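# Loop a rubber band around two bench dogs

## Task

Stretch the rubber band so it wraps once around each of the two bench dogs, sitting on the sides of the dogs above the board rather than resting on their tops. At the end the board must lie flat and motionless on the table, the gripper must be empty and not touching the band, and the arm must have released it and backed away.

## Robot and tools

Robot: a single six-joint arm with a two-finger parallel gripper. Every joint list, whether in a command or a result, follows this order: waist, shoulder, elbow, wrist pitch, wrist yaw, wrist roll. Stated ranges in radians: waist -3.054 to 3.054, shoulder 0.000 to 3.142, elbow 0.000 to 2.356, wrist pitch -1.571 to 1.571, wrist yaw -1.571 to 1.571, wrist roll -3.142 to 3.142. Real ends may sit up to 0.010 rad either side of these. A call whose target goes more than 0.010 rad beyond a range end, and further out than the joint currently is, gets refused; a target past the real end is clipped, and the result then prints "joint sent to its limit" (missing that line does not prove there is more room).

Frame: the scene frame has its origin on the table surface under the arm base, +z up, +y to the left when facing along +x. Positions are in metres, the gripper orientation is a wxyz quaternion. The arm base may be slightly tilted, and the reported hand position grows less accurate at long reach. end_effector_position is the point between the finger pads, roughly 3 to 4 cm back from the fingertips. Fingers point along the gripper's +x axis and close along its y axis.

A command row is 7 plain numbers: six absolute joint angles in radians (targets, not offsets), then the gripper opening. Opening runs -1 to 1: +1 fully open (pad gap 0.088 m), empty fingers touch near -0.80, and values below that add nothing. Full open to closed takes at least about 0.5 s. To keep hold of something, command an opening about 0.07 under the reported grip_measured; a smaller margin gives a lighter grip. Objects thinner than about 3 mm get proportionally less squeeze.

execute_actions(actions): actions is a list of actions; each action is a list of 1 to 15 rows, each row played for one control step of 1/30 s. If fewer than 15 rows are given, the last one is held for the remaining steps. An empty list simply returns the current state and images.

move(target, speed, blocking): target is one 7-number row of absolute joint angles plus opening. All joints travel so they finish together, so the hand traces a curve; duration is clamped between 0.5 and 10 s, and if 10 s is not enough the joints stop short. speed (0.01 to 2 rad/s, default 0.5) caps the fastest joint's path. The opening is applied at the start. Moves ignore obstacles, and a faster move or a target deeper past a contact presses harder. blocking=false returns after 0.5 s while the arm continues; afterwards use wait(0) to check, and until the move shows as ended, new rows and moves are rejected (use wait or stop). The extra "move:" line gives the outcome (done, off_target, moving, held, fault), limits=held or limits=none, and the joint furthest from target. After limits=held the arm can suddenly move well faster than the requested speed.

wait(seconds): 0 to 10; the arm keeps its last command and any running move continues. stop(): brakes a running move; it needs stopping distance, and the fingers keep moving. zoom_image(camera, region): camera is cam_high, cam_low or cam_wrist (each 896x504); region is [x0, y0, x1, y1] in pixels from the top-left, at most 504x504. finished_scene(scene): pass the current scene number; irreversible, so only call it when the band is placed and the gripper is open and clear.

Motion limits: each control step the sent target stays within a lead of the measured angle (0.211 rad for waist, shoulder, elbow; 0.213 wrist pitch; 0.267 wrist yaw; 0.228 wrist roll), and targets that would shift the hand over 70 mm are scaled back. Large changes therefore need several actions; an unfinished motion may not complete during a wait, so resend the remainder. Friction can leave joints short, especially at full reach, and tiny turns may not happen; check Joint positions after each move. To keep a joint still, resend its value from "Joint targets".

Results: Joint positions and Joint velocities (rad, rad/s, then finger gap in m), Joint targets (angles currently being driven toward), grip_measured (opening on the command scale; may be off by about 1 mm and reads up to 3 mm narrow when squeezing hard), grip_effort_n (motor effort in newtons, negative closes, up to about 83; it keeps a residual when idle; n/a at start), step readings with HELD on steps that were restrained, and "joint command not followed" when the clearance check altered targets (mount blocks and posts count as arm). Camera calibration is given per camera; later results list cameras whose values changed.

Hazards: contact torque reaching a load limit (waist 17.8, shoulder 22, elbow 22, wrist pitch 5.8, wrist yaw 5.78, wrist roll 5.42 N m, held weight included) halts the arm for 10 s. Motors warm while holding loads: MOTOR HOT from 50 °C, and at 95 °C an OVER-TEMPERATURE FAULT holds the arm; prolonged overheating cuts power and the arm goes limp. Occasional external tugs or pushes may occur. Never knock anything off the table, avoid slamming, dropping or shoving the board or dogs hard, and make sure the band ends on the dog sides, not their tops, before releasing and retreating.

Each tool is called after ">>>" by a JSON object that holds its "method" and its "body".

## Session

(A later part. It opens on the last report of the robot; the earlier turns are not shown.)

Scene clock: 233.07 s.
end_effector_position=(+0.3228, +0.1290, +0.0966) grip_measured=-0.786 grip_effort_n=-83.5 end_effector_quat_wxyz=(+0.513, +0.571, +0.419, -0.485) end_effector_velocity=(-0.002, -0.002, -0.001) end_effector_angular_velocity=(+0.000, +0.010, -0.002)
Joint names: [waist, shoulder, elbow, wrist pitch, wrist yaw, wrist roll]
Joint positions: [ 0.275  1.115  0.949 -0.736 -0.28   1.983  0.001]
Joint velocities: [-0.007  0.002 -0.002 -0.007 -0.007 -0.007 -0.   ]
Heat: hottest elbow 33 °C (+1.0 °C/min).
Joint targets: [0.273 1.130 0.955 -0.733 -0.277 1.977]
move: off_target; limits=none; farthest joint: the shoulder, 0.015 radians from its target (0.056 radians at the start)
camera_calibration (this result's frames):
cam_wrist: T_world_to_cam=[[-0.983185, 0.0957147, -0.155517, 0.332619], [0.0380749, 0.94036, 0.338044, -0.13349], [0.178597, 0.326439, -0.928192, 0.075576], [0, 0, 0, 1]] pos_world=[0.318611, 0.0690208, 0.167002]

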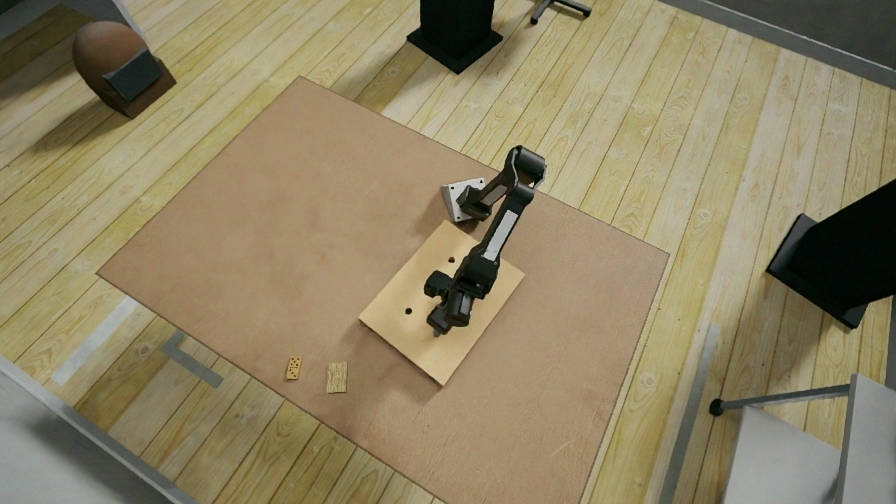

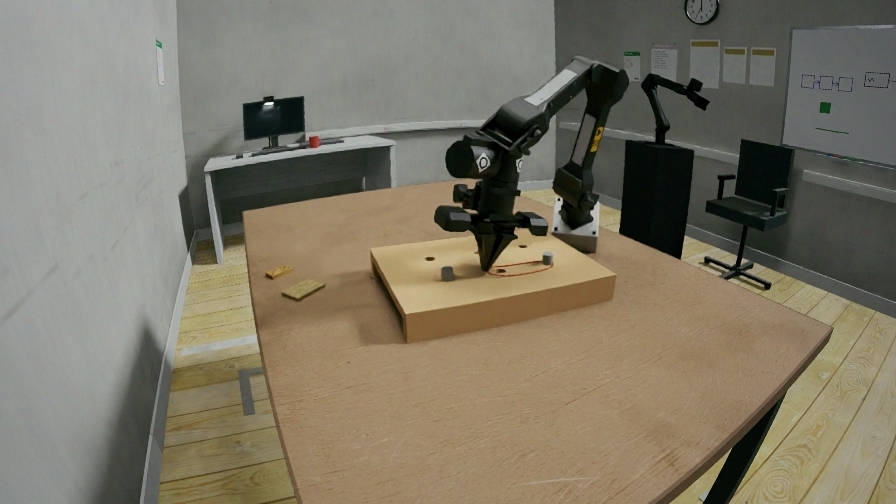

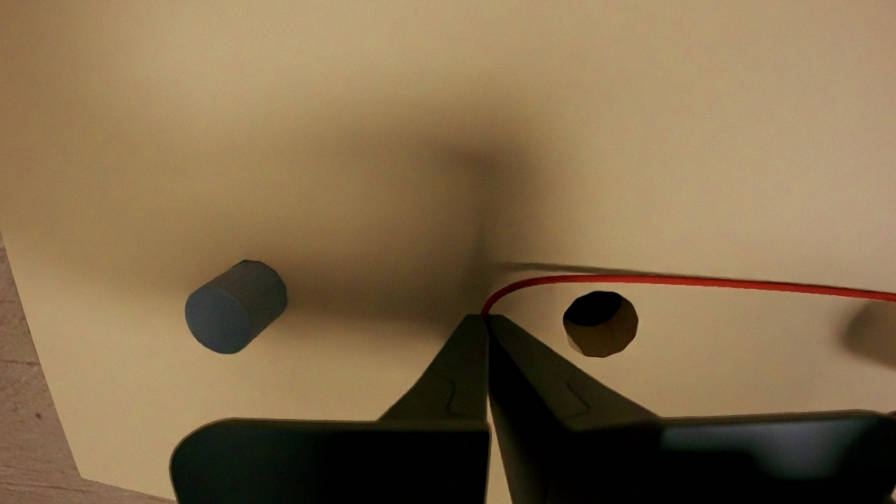

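>>> {"method": "move", "body": {"target": [0.185,1.276,1.175,-0.834,-0.335,1.902,-1], "speed": 0.12}}

>>> {"method": "zoom_image", "body": {"camera": "cam_low", "region": [400, 220, 580, 310]}}

Scene clock: 246.07 s.
end_effector_position=(+0.3664, +0.1246, +0.1152) grip_measured=-0.786 grip_effort_n=-83.5 end_effector_quat_wxyz=(+0.513, +0.569, +0.421, -0.486) end_effector_velocity=(-0.004, +0.000, +0.001) end_effector_angular_velocity=(-0.000, +0.017, +0.014)
Joint names: [waist, shoulder, elbow, wrist pitch, wrist yaw, wrist roll]
Joint positions: [ 0.189  1.259  1.165 -0.834 -0.333  1.907  0.001]
Joint velocities: [-0.002 -0.002  0.002 -0.022 -0.007 -0.022  0.   ]
Heat: hottest elbow 34 °C (+1.0 °C/min).
Joint targets: [0.185 1.276 1.175 -0.834 -0.335 1.902]
move: off_target; limits=none; farthest joint: the shoulder, 0.017 radians from its target (0.161 radians at the start)
camera_calibration (this result's frames):
cam_wrist: T_world_to_cam=[[-0.983967, 0.0940686, -0.151524, 0.378839], [0.0381417, 0.940926, 0.336457, -0.137229], [0.174223, 0.325284, -0.929428, 0.08839], [0, 0, 0, 1]] pos_world=[0.362599, 0.0647338, 0.185727]

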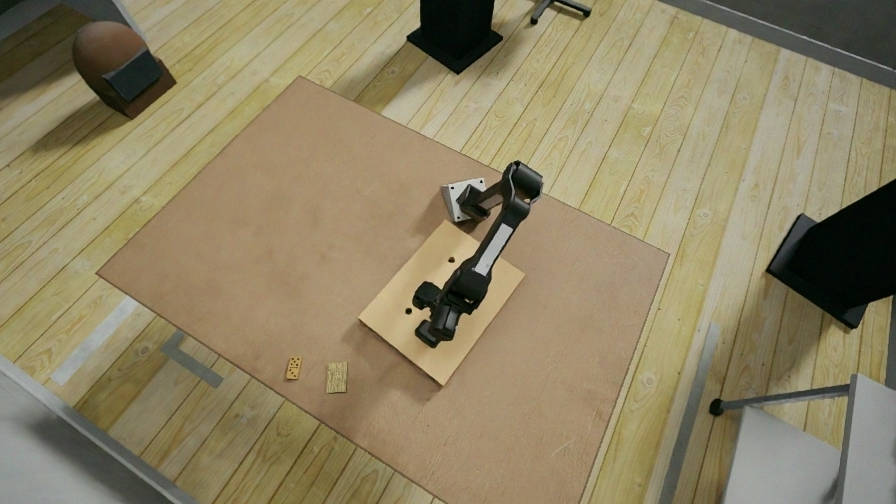

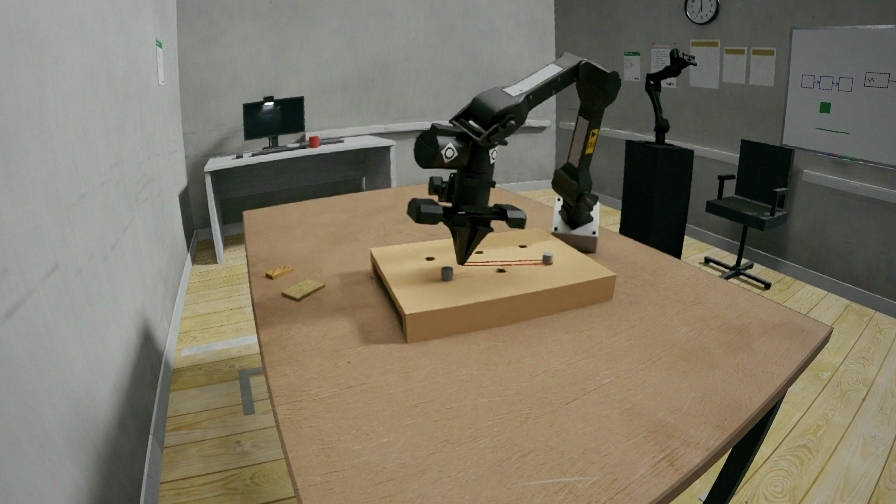

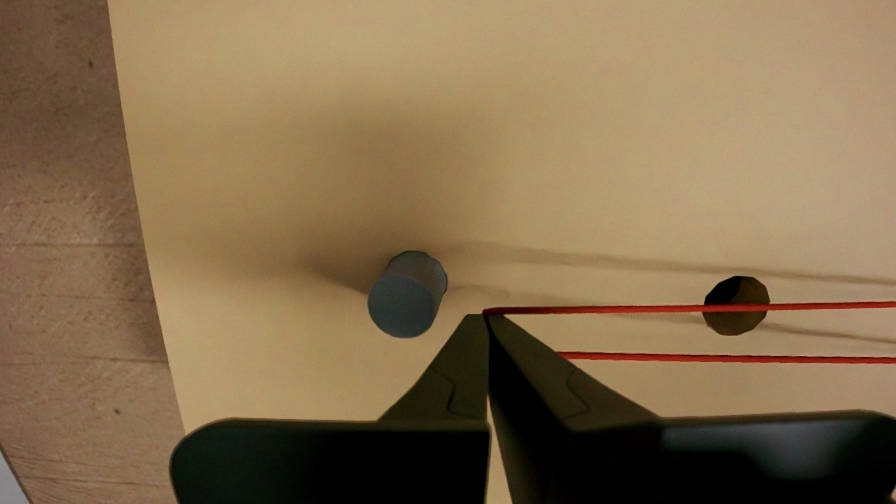

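Region (400, 220, 580, 310) of cam_low's 896x504 image, scaled by 2.800, with more detail than that image has.

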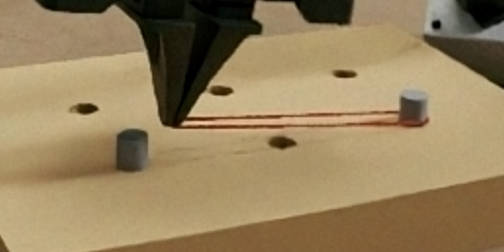

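>>> {"method": "move", "body": {"target": [0.125,1.496,1.444,-0.893,-0.364,1.855,-1], "speed": 0.12}}

>>> {"method": "zoom_image", "body": {"camera": "cam_low", "region": [380, 220, 580, 310]}}

Scene clock: 251.97 s.
end_effector_position=(+0.4252, +0.1163, +0.1178) grip_measured=-0.786 grip_effort_n=-83.5 end_effector_quat_wxyz=(+0.512, +0.569, +0.419, -0.488) end_effector_velocity=(-0.002, -0.002, +0.000) end_effector_angular_velocity=(-0.012, +0.005, +0.015)
Joint names: [waist, shoulder, elbow, wrist pitch, wrist yaw, wrist roll]
Joint positions: [ 0.131  1.477  1.429 -0.899 -0.364  1.861  0.001]
Joint velocities: [-0.002 -0.002 -0.002 -0.007  0.007 -0.022 -0.   ]
Heat: hottest elbow 34 °C (+2.0 °C/min).
Joint targets: [0.125 1.496 1.444 -0.893 -0.364 1.855]
move: off_target; limits=none; farthest joint: the shoulder, 0.019 radians from its target (0.236 radians at the start)
camera_calibration (this result's frames):
cam_wrist: T_world_to_cam=[[-0.983803, 0.0978356, -0.1502, 0.437184], [0.0426732, 0.941657, 0.333858, -0.134268], [0.1741, 0.322041, -0.93058, 0.0838478], [0, 0, 0, 1]] pos_world=[0.421235, 0.0566597, 0.188519]

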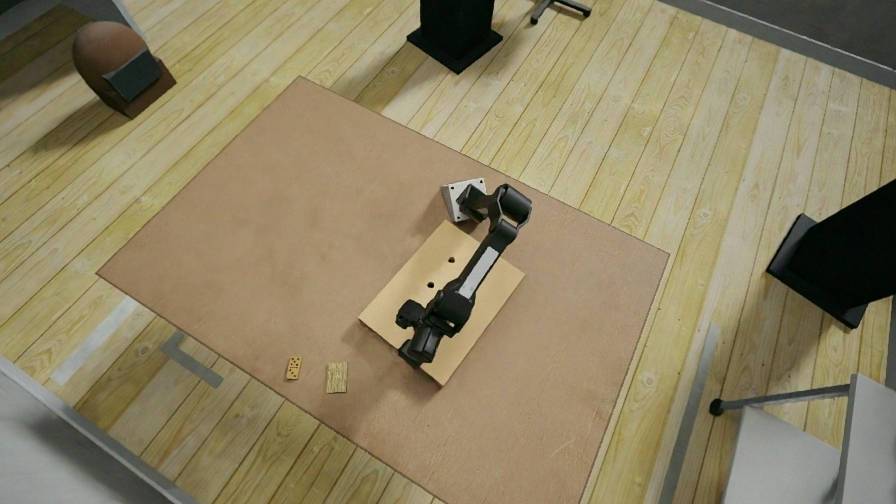

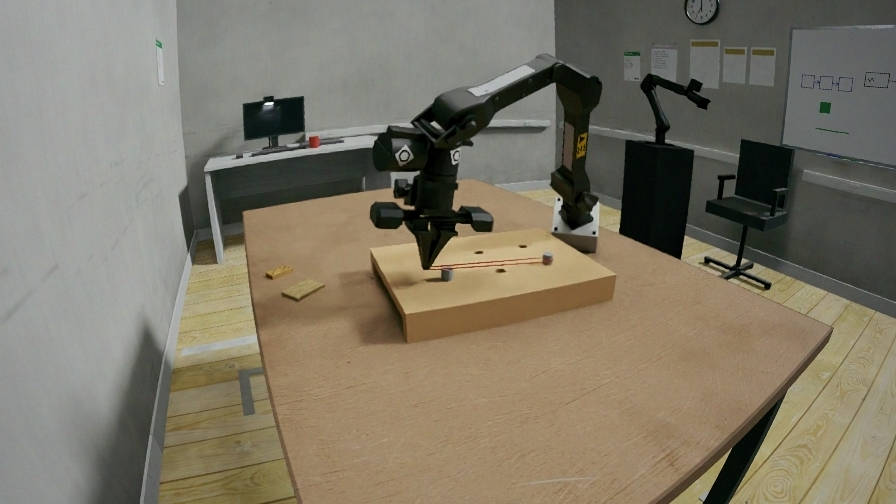

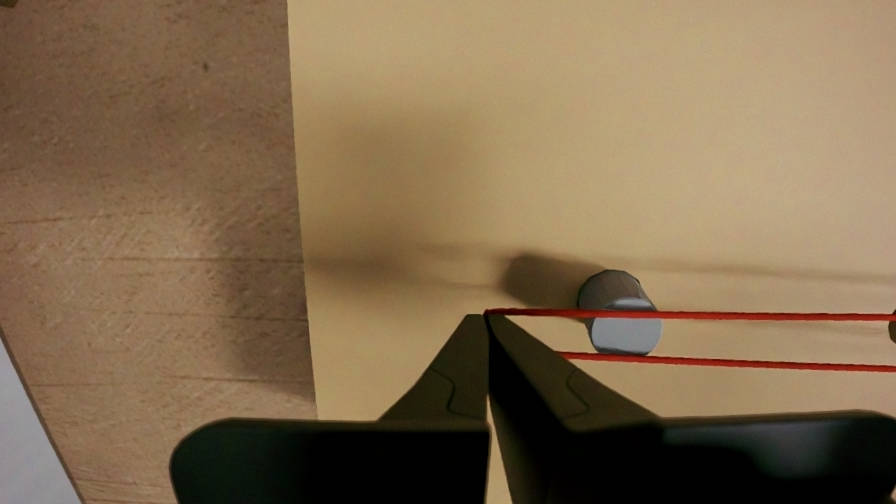

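Region (380, 220, 580, 310) of cam_low's 896x504 image, scaled by 2.520, with more detail than that image has; it fills the top 227 rows of this view, and the rest is white.

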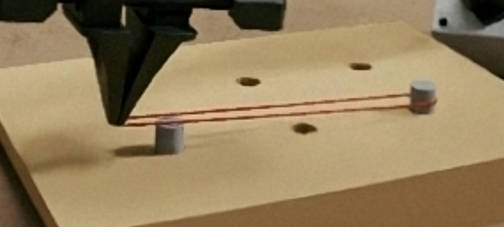

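>>> {"method": "move", "body": {"target": [0.142,1.512,1.375,-0.832,-0.361,1.872,-1], "speed": 0.06}}

>>> {"method": "zoom_image", "body": {"camera": "cam_low", "region": [380, 220, 580, 310]}}

Scene clock: 259.40 s.
end_effector_position=(+0.4233, +0.1132, +0.1016) grip_measured=-0.786 grip_effort_n=-83.5 end_effector_quat_wxyz=(+0.509, +0.568, +0.423, -0.490) end_effector_velocity=(-0.005, -0.003, -0.000) end_effector_angular_velocity=(-0.009, +0.018, -0.019)
Joint names: [waist, shoulder, elbow, wrist pitch, wrist yaw, wrist roll]
Joint positions: [ 0.141  1.492  1.382 -0.843 -0.364  1.867  0.001]
Joint velocities: [-0.002 -0.002 -0.002 -0.022  0.007  0.007 -0.   ]
Heat: hottest elbow 35 °C (+2.0 °C/min).
Joint targets: [0.142 1.512 1.375 -0.832 -0.361 1.872]
move: off_target; limits=none; farthest joint: the shoulder, 0.020 radians from its target (0.035 radians at the start)
camera_calibration (this result's frames):
cam_wrist: T_world_to_cam=[[-0.985099, 0.0979578, -0.141369, 0.432802], [0.0450093, 0.940139, 0.337807, -0.127048], [0.165997, 0.32641, -0.930538, 0.0729944], [0, 0, 0, 1]] pos_world=[0.419954, 0.0532199, 0.172026]

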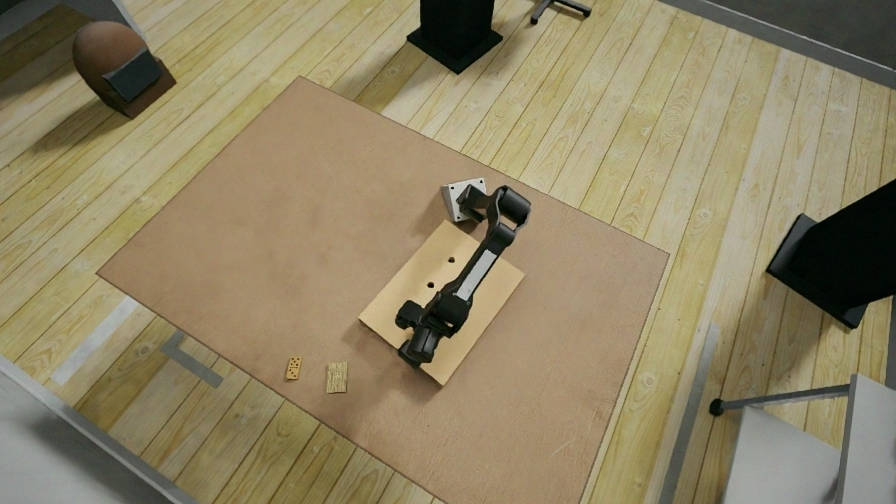

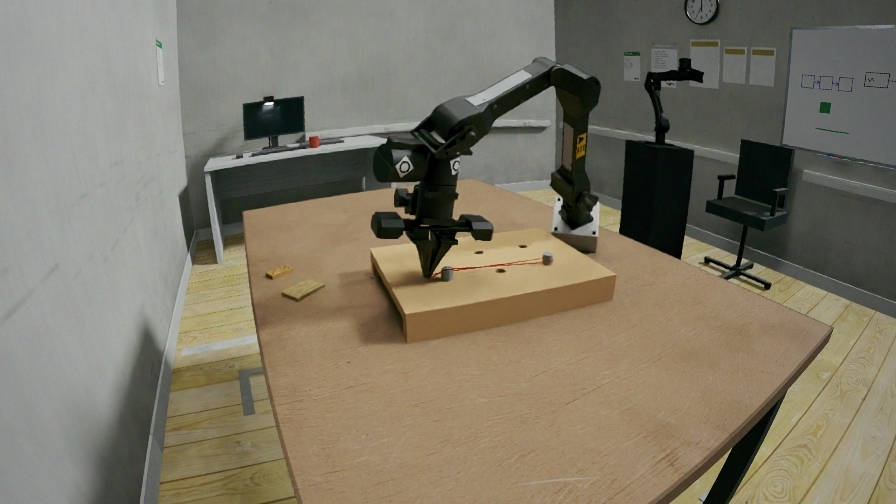

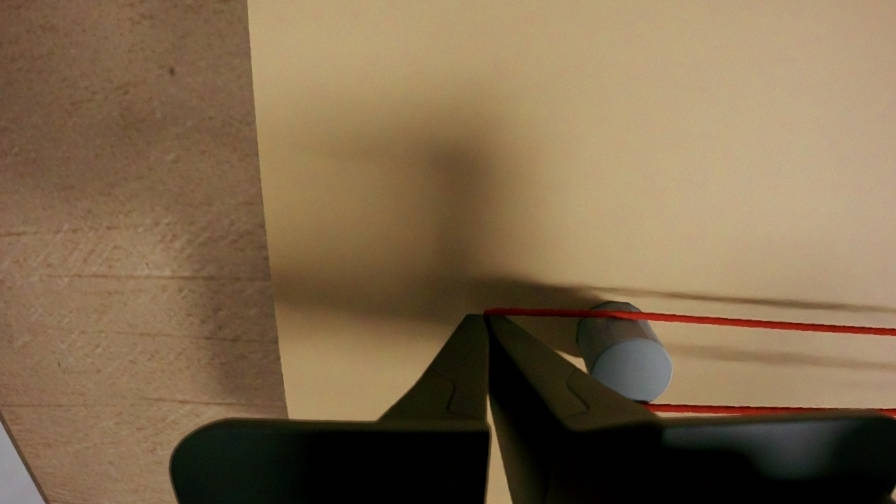

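Region (380, 220, 580, 310) of cam_low's 896x504 image, scaled by 2.520, with more detail than that image has; it fills the top 227 rows of this view, and the rest is white.

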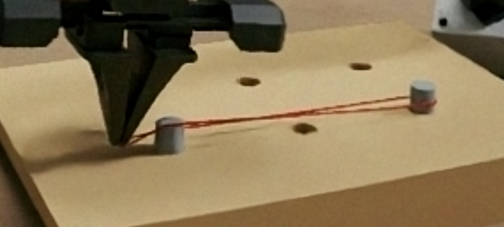

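>>> {"method": "move", "body": {"target": [0.186,1.512,1.40,-0.835,-0.338,1.902,-1], "speed": 0.05}}

>>> {"method": "zoom_image", "body": {"camera": "cam_low", "region": [380, 220, 580, 310]}}

Scene clock: 264.13 s.
end_effector_position=(+0.4206, +0.1247, +0.0970) grip_measured=-0.786 grip_effort_n=-83.5 end_effector_quat_wxyz=(+0.508, +0.564, +0.426, -0.492) end_effector_velocity=(+0.002, -0.004, -0.001) end_effector_angular_velocity=(-0.023, -0.008, +0.003)
Joint names: [waist, shoulder, elbow, wrist pitch, wrist yaw, wrist roll]
Joint positions: [ 0.183  1.493  1.386 -0.845 -0.342  1.896  0.001]
Joint velocities: [-0.002  0.002 -0.002  0.007  0.022 -0.007  0.   ]
Heat: hottest elbow 35 °C (+2.0 °C/min).
Joint targets: [0.186 1.512 1.400 -0.835 -0.338 1.902]
move: off_target; limits=none; farthest joint: the shoulder, 0.019 radians from its target (0.020 radians at the start)
camera_calibration (this result's frames):
cam_wrist: T_world_to_cam=[[-0.98699, 0.0950543, -0.129675, 0.42842], [0.0462838, 0.940358, 0.337022, -0.136686], [0.153977, 0.326636, -0.932524, 0.0707105], [0, 0, 0, 1]] pos_world=[0.418284, 0.0647139, 0.167561]

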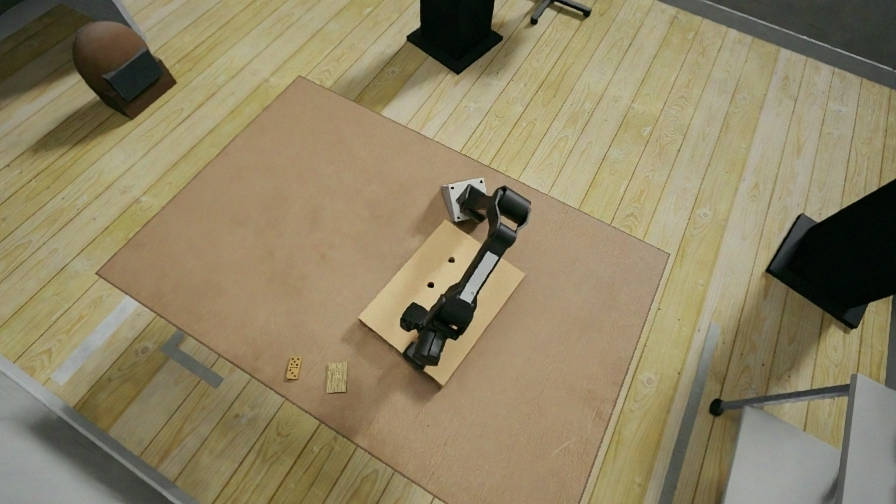

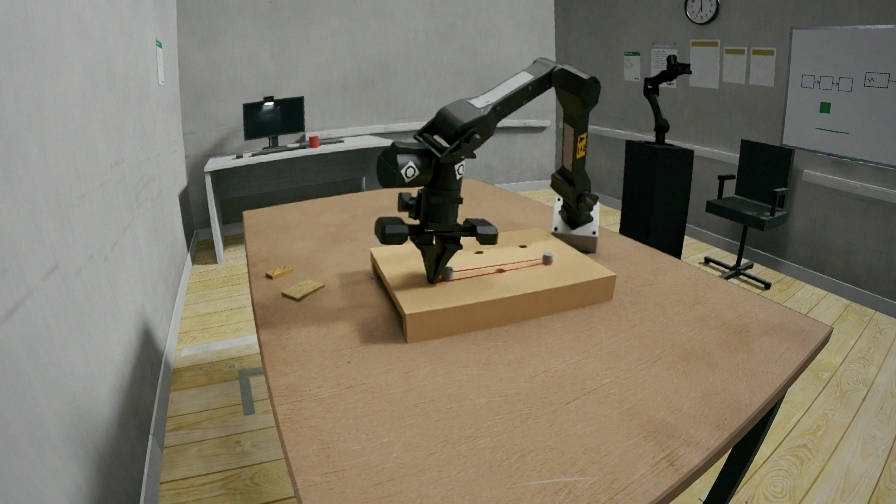

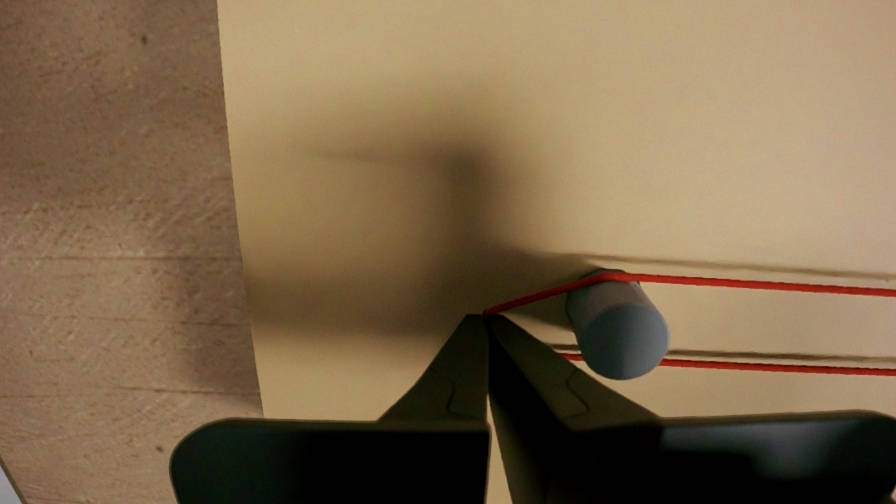

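Region (380, 220, 580, 310) of cam_low's 896x504 image, scaled by 2.520, with more detail than that image has; it fills the top 227 rows of this view, and the rest is white.

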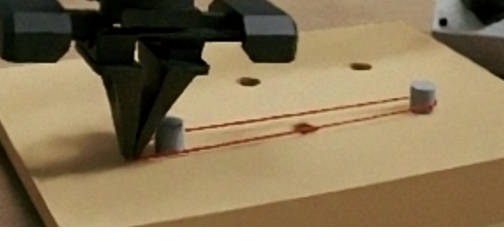

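>>> {"method": "move", "body": {"target": [0.186,1.512,1.39,-0.845,-0.338,1.902,-0.68], "speed": 0.05}}

>>> {"method": "zoom_image", "body": {"camera": "cam_low", "region": [400, 240, 500, 300]}}

Scene clock: 268.30 s.
end_effector_position=(+0.4208, +0.1246, +0.0971) grip_measured=-0.683 grip_effort_n=14.2 end_effector_quat_wxyz=(+0.508, +0.564, +0.426, -0.492) end_effector_velocity=(+0.001, +0.001, +0.001) end_effector_angular_velocity=(+0.006, -0.006, +0.009)
Joint names: [waist, shoulder, elbow, wrist pitch, wrist yaw, wrist roll]
Joint positions: [ 0.183  1.493  1.386 -0.845 -0.341  1.896  0.006]
Joint velocities: [-0.002 -0.002 -0.002  0.007 -0.007 -0.007  0.   ]
Heat: hottest elbow 35 °C (+2.0 °C/min).
Joint targets: [0.186 1.512 1.390 -0.845 -0.338 1.902]
move: off_target; limits=none; farthest joint: the shoulder, 0.019 radians from its target (0.019 radians at the start)
camera_calibration (this result's frames):
cam_wrist: T_world_to_cam=[[-0.986859, 0.095176, -0.13058, 0.428624], [0.0461815, 0.940544, 0.336519, -0.13656], [0.154844, 0.326066, -0.932579, 0.0704475], [0, 0, 0, 1]] pos_world=[0.418389, 0.0646751, 0.167622]

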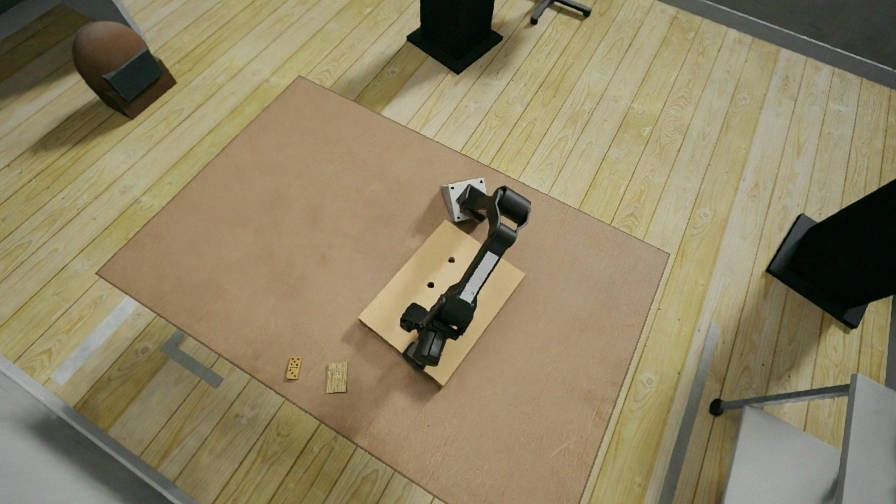

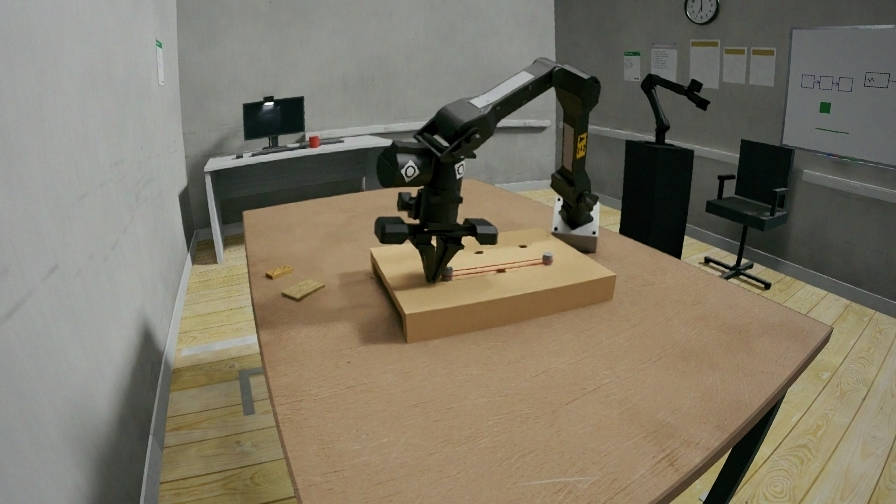

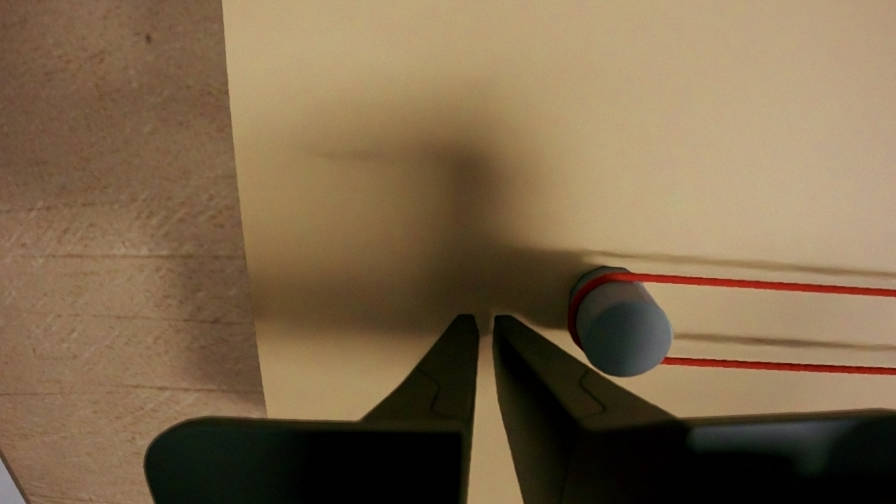

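Region (400, 240, 500, 300) of cam_low's 896x504 image, scaled by 5.040, with more detail than that image has; it fills the top 302 rows of this view, and the rest is white.

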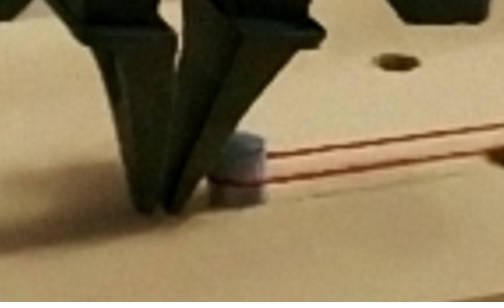

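Done; lift away (raising the elbow moves up and outward).

>>> {"method": "move", "body": {"target": [0.1,1.49,1.8,-1.1,-0.34,1.9,-0.3], "speed": 0.5}}

>>> {"method": "zoom_image", "body": {"camera": "cam_low", "region": [400, 230, 580, 300]}}

Scene clock: 271.97 s.
end_effector_position=(+0.4653, +0.1443, +0.2080) grip_measured=-0.302 grip_effort_n=14.2 end_effector_quat_wxyz=(+0.546, +0.602, +0.374, -0.446) end_effector_velocity=(-0.005, +0.002, +0.000) end_effector_angular_velocity=(+0.016, +0.019, +0.005)
Joint names: [waist, shoulder, elbow, wrist pitch, wrist yaw, wrist roll]
Joint positions: [ 0.101  1.493  1.793 -1.096 -0.341  1.896  0.024]
Joint velocities: [-0.002 -0.002  0.002 -0.022 -0.022 -0.007 -0.   ]
Heat: hottest elbow 35 °C (+2.0 °C/min).
Joint targets: [0.100 1.490 1.800 -1.100 -0.340 1.900]
move: done; limits=none; farthest joint: the elbow, 0.007 radians from its target (0.414 radians at the start)
camera_calibration (this result's frames):
cam_wrist: T_world_to_cam=[[-0.948297, 0.0978054, -0.301938, 0.502492], [-0.0056576, 0.945974, 0.324194, -0.168578], [0.317333, 0.309141, -0.896511, 0.0798733], [0, 0, 0, 1]] pos_world=[0.450211, 0.0856321, 0.27798]

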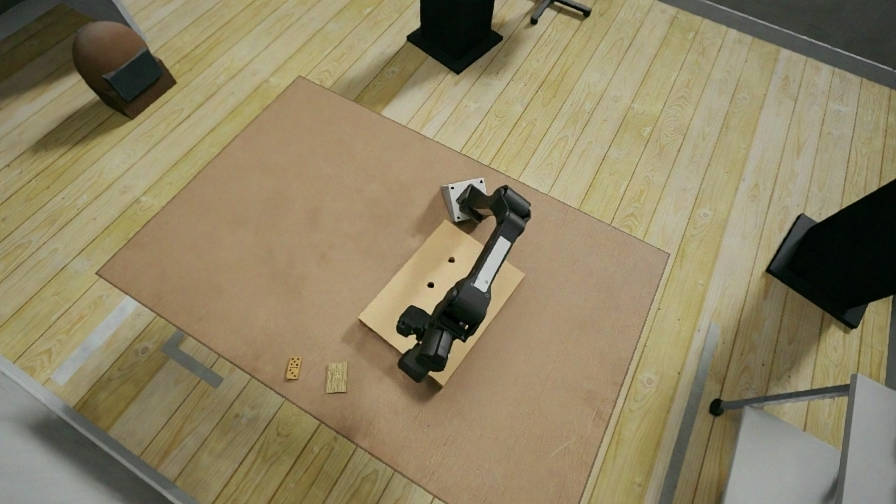

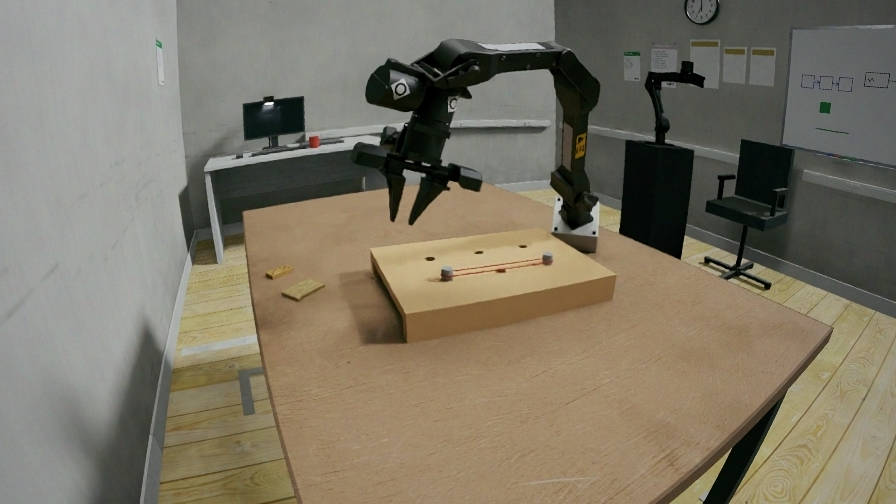

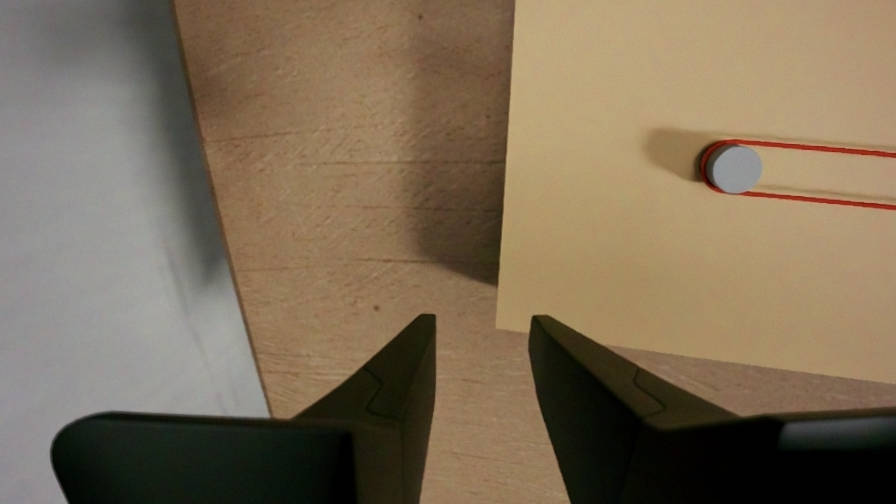

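Region (400, 230, 580, 300) of cam_low's 896x504 image, scaled by 2.800, with more detail than that image has.

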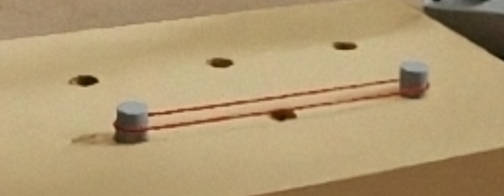

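>>> {"method": "finished_scene", "body": {"scene": 1}}

The scene is finished: the task was done.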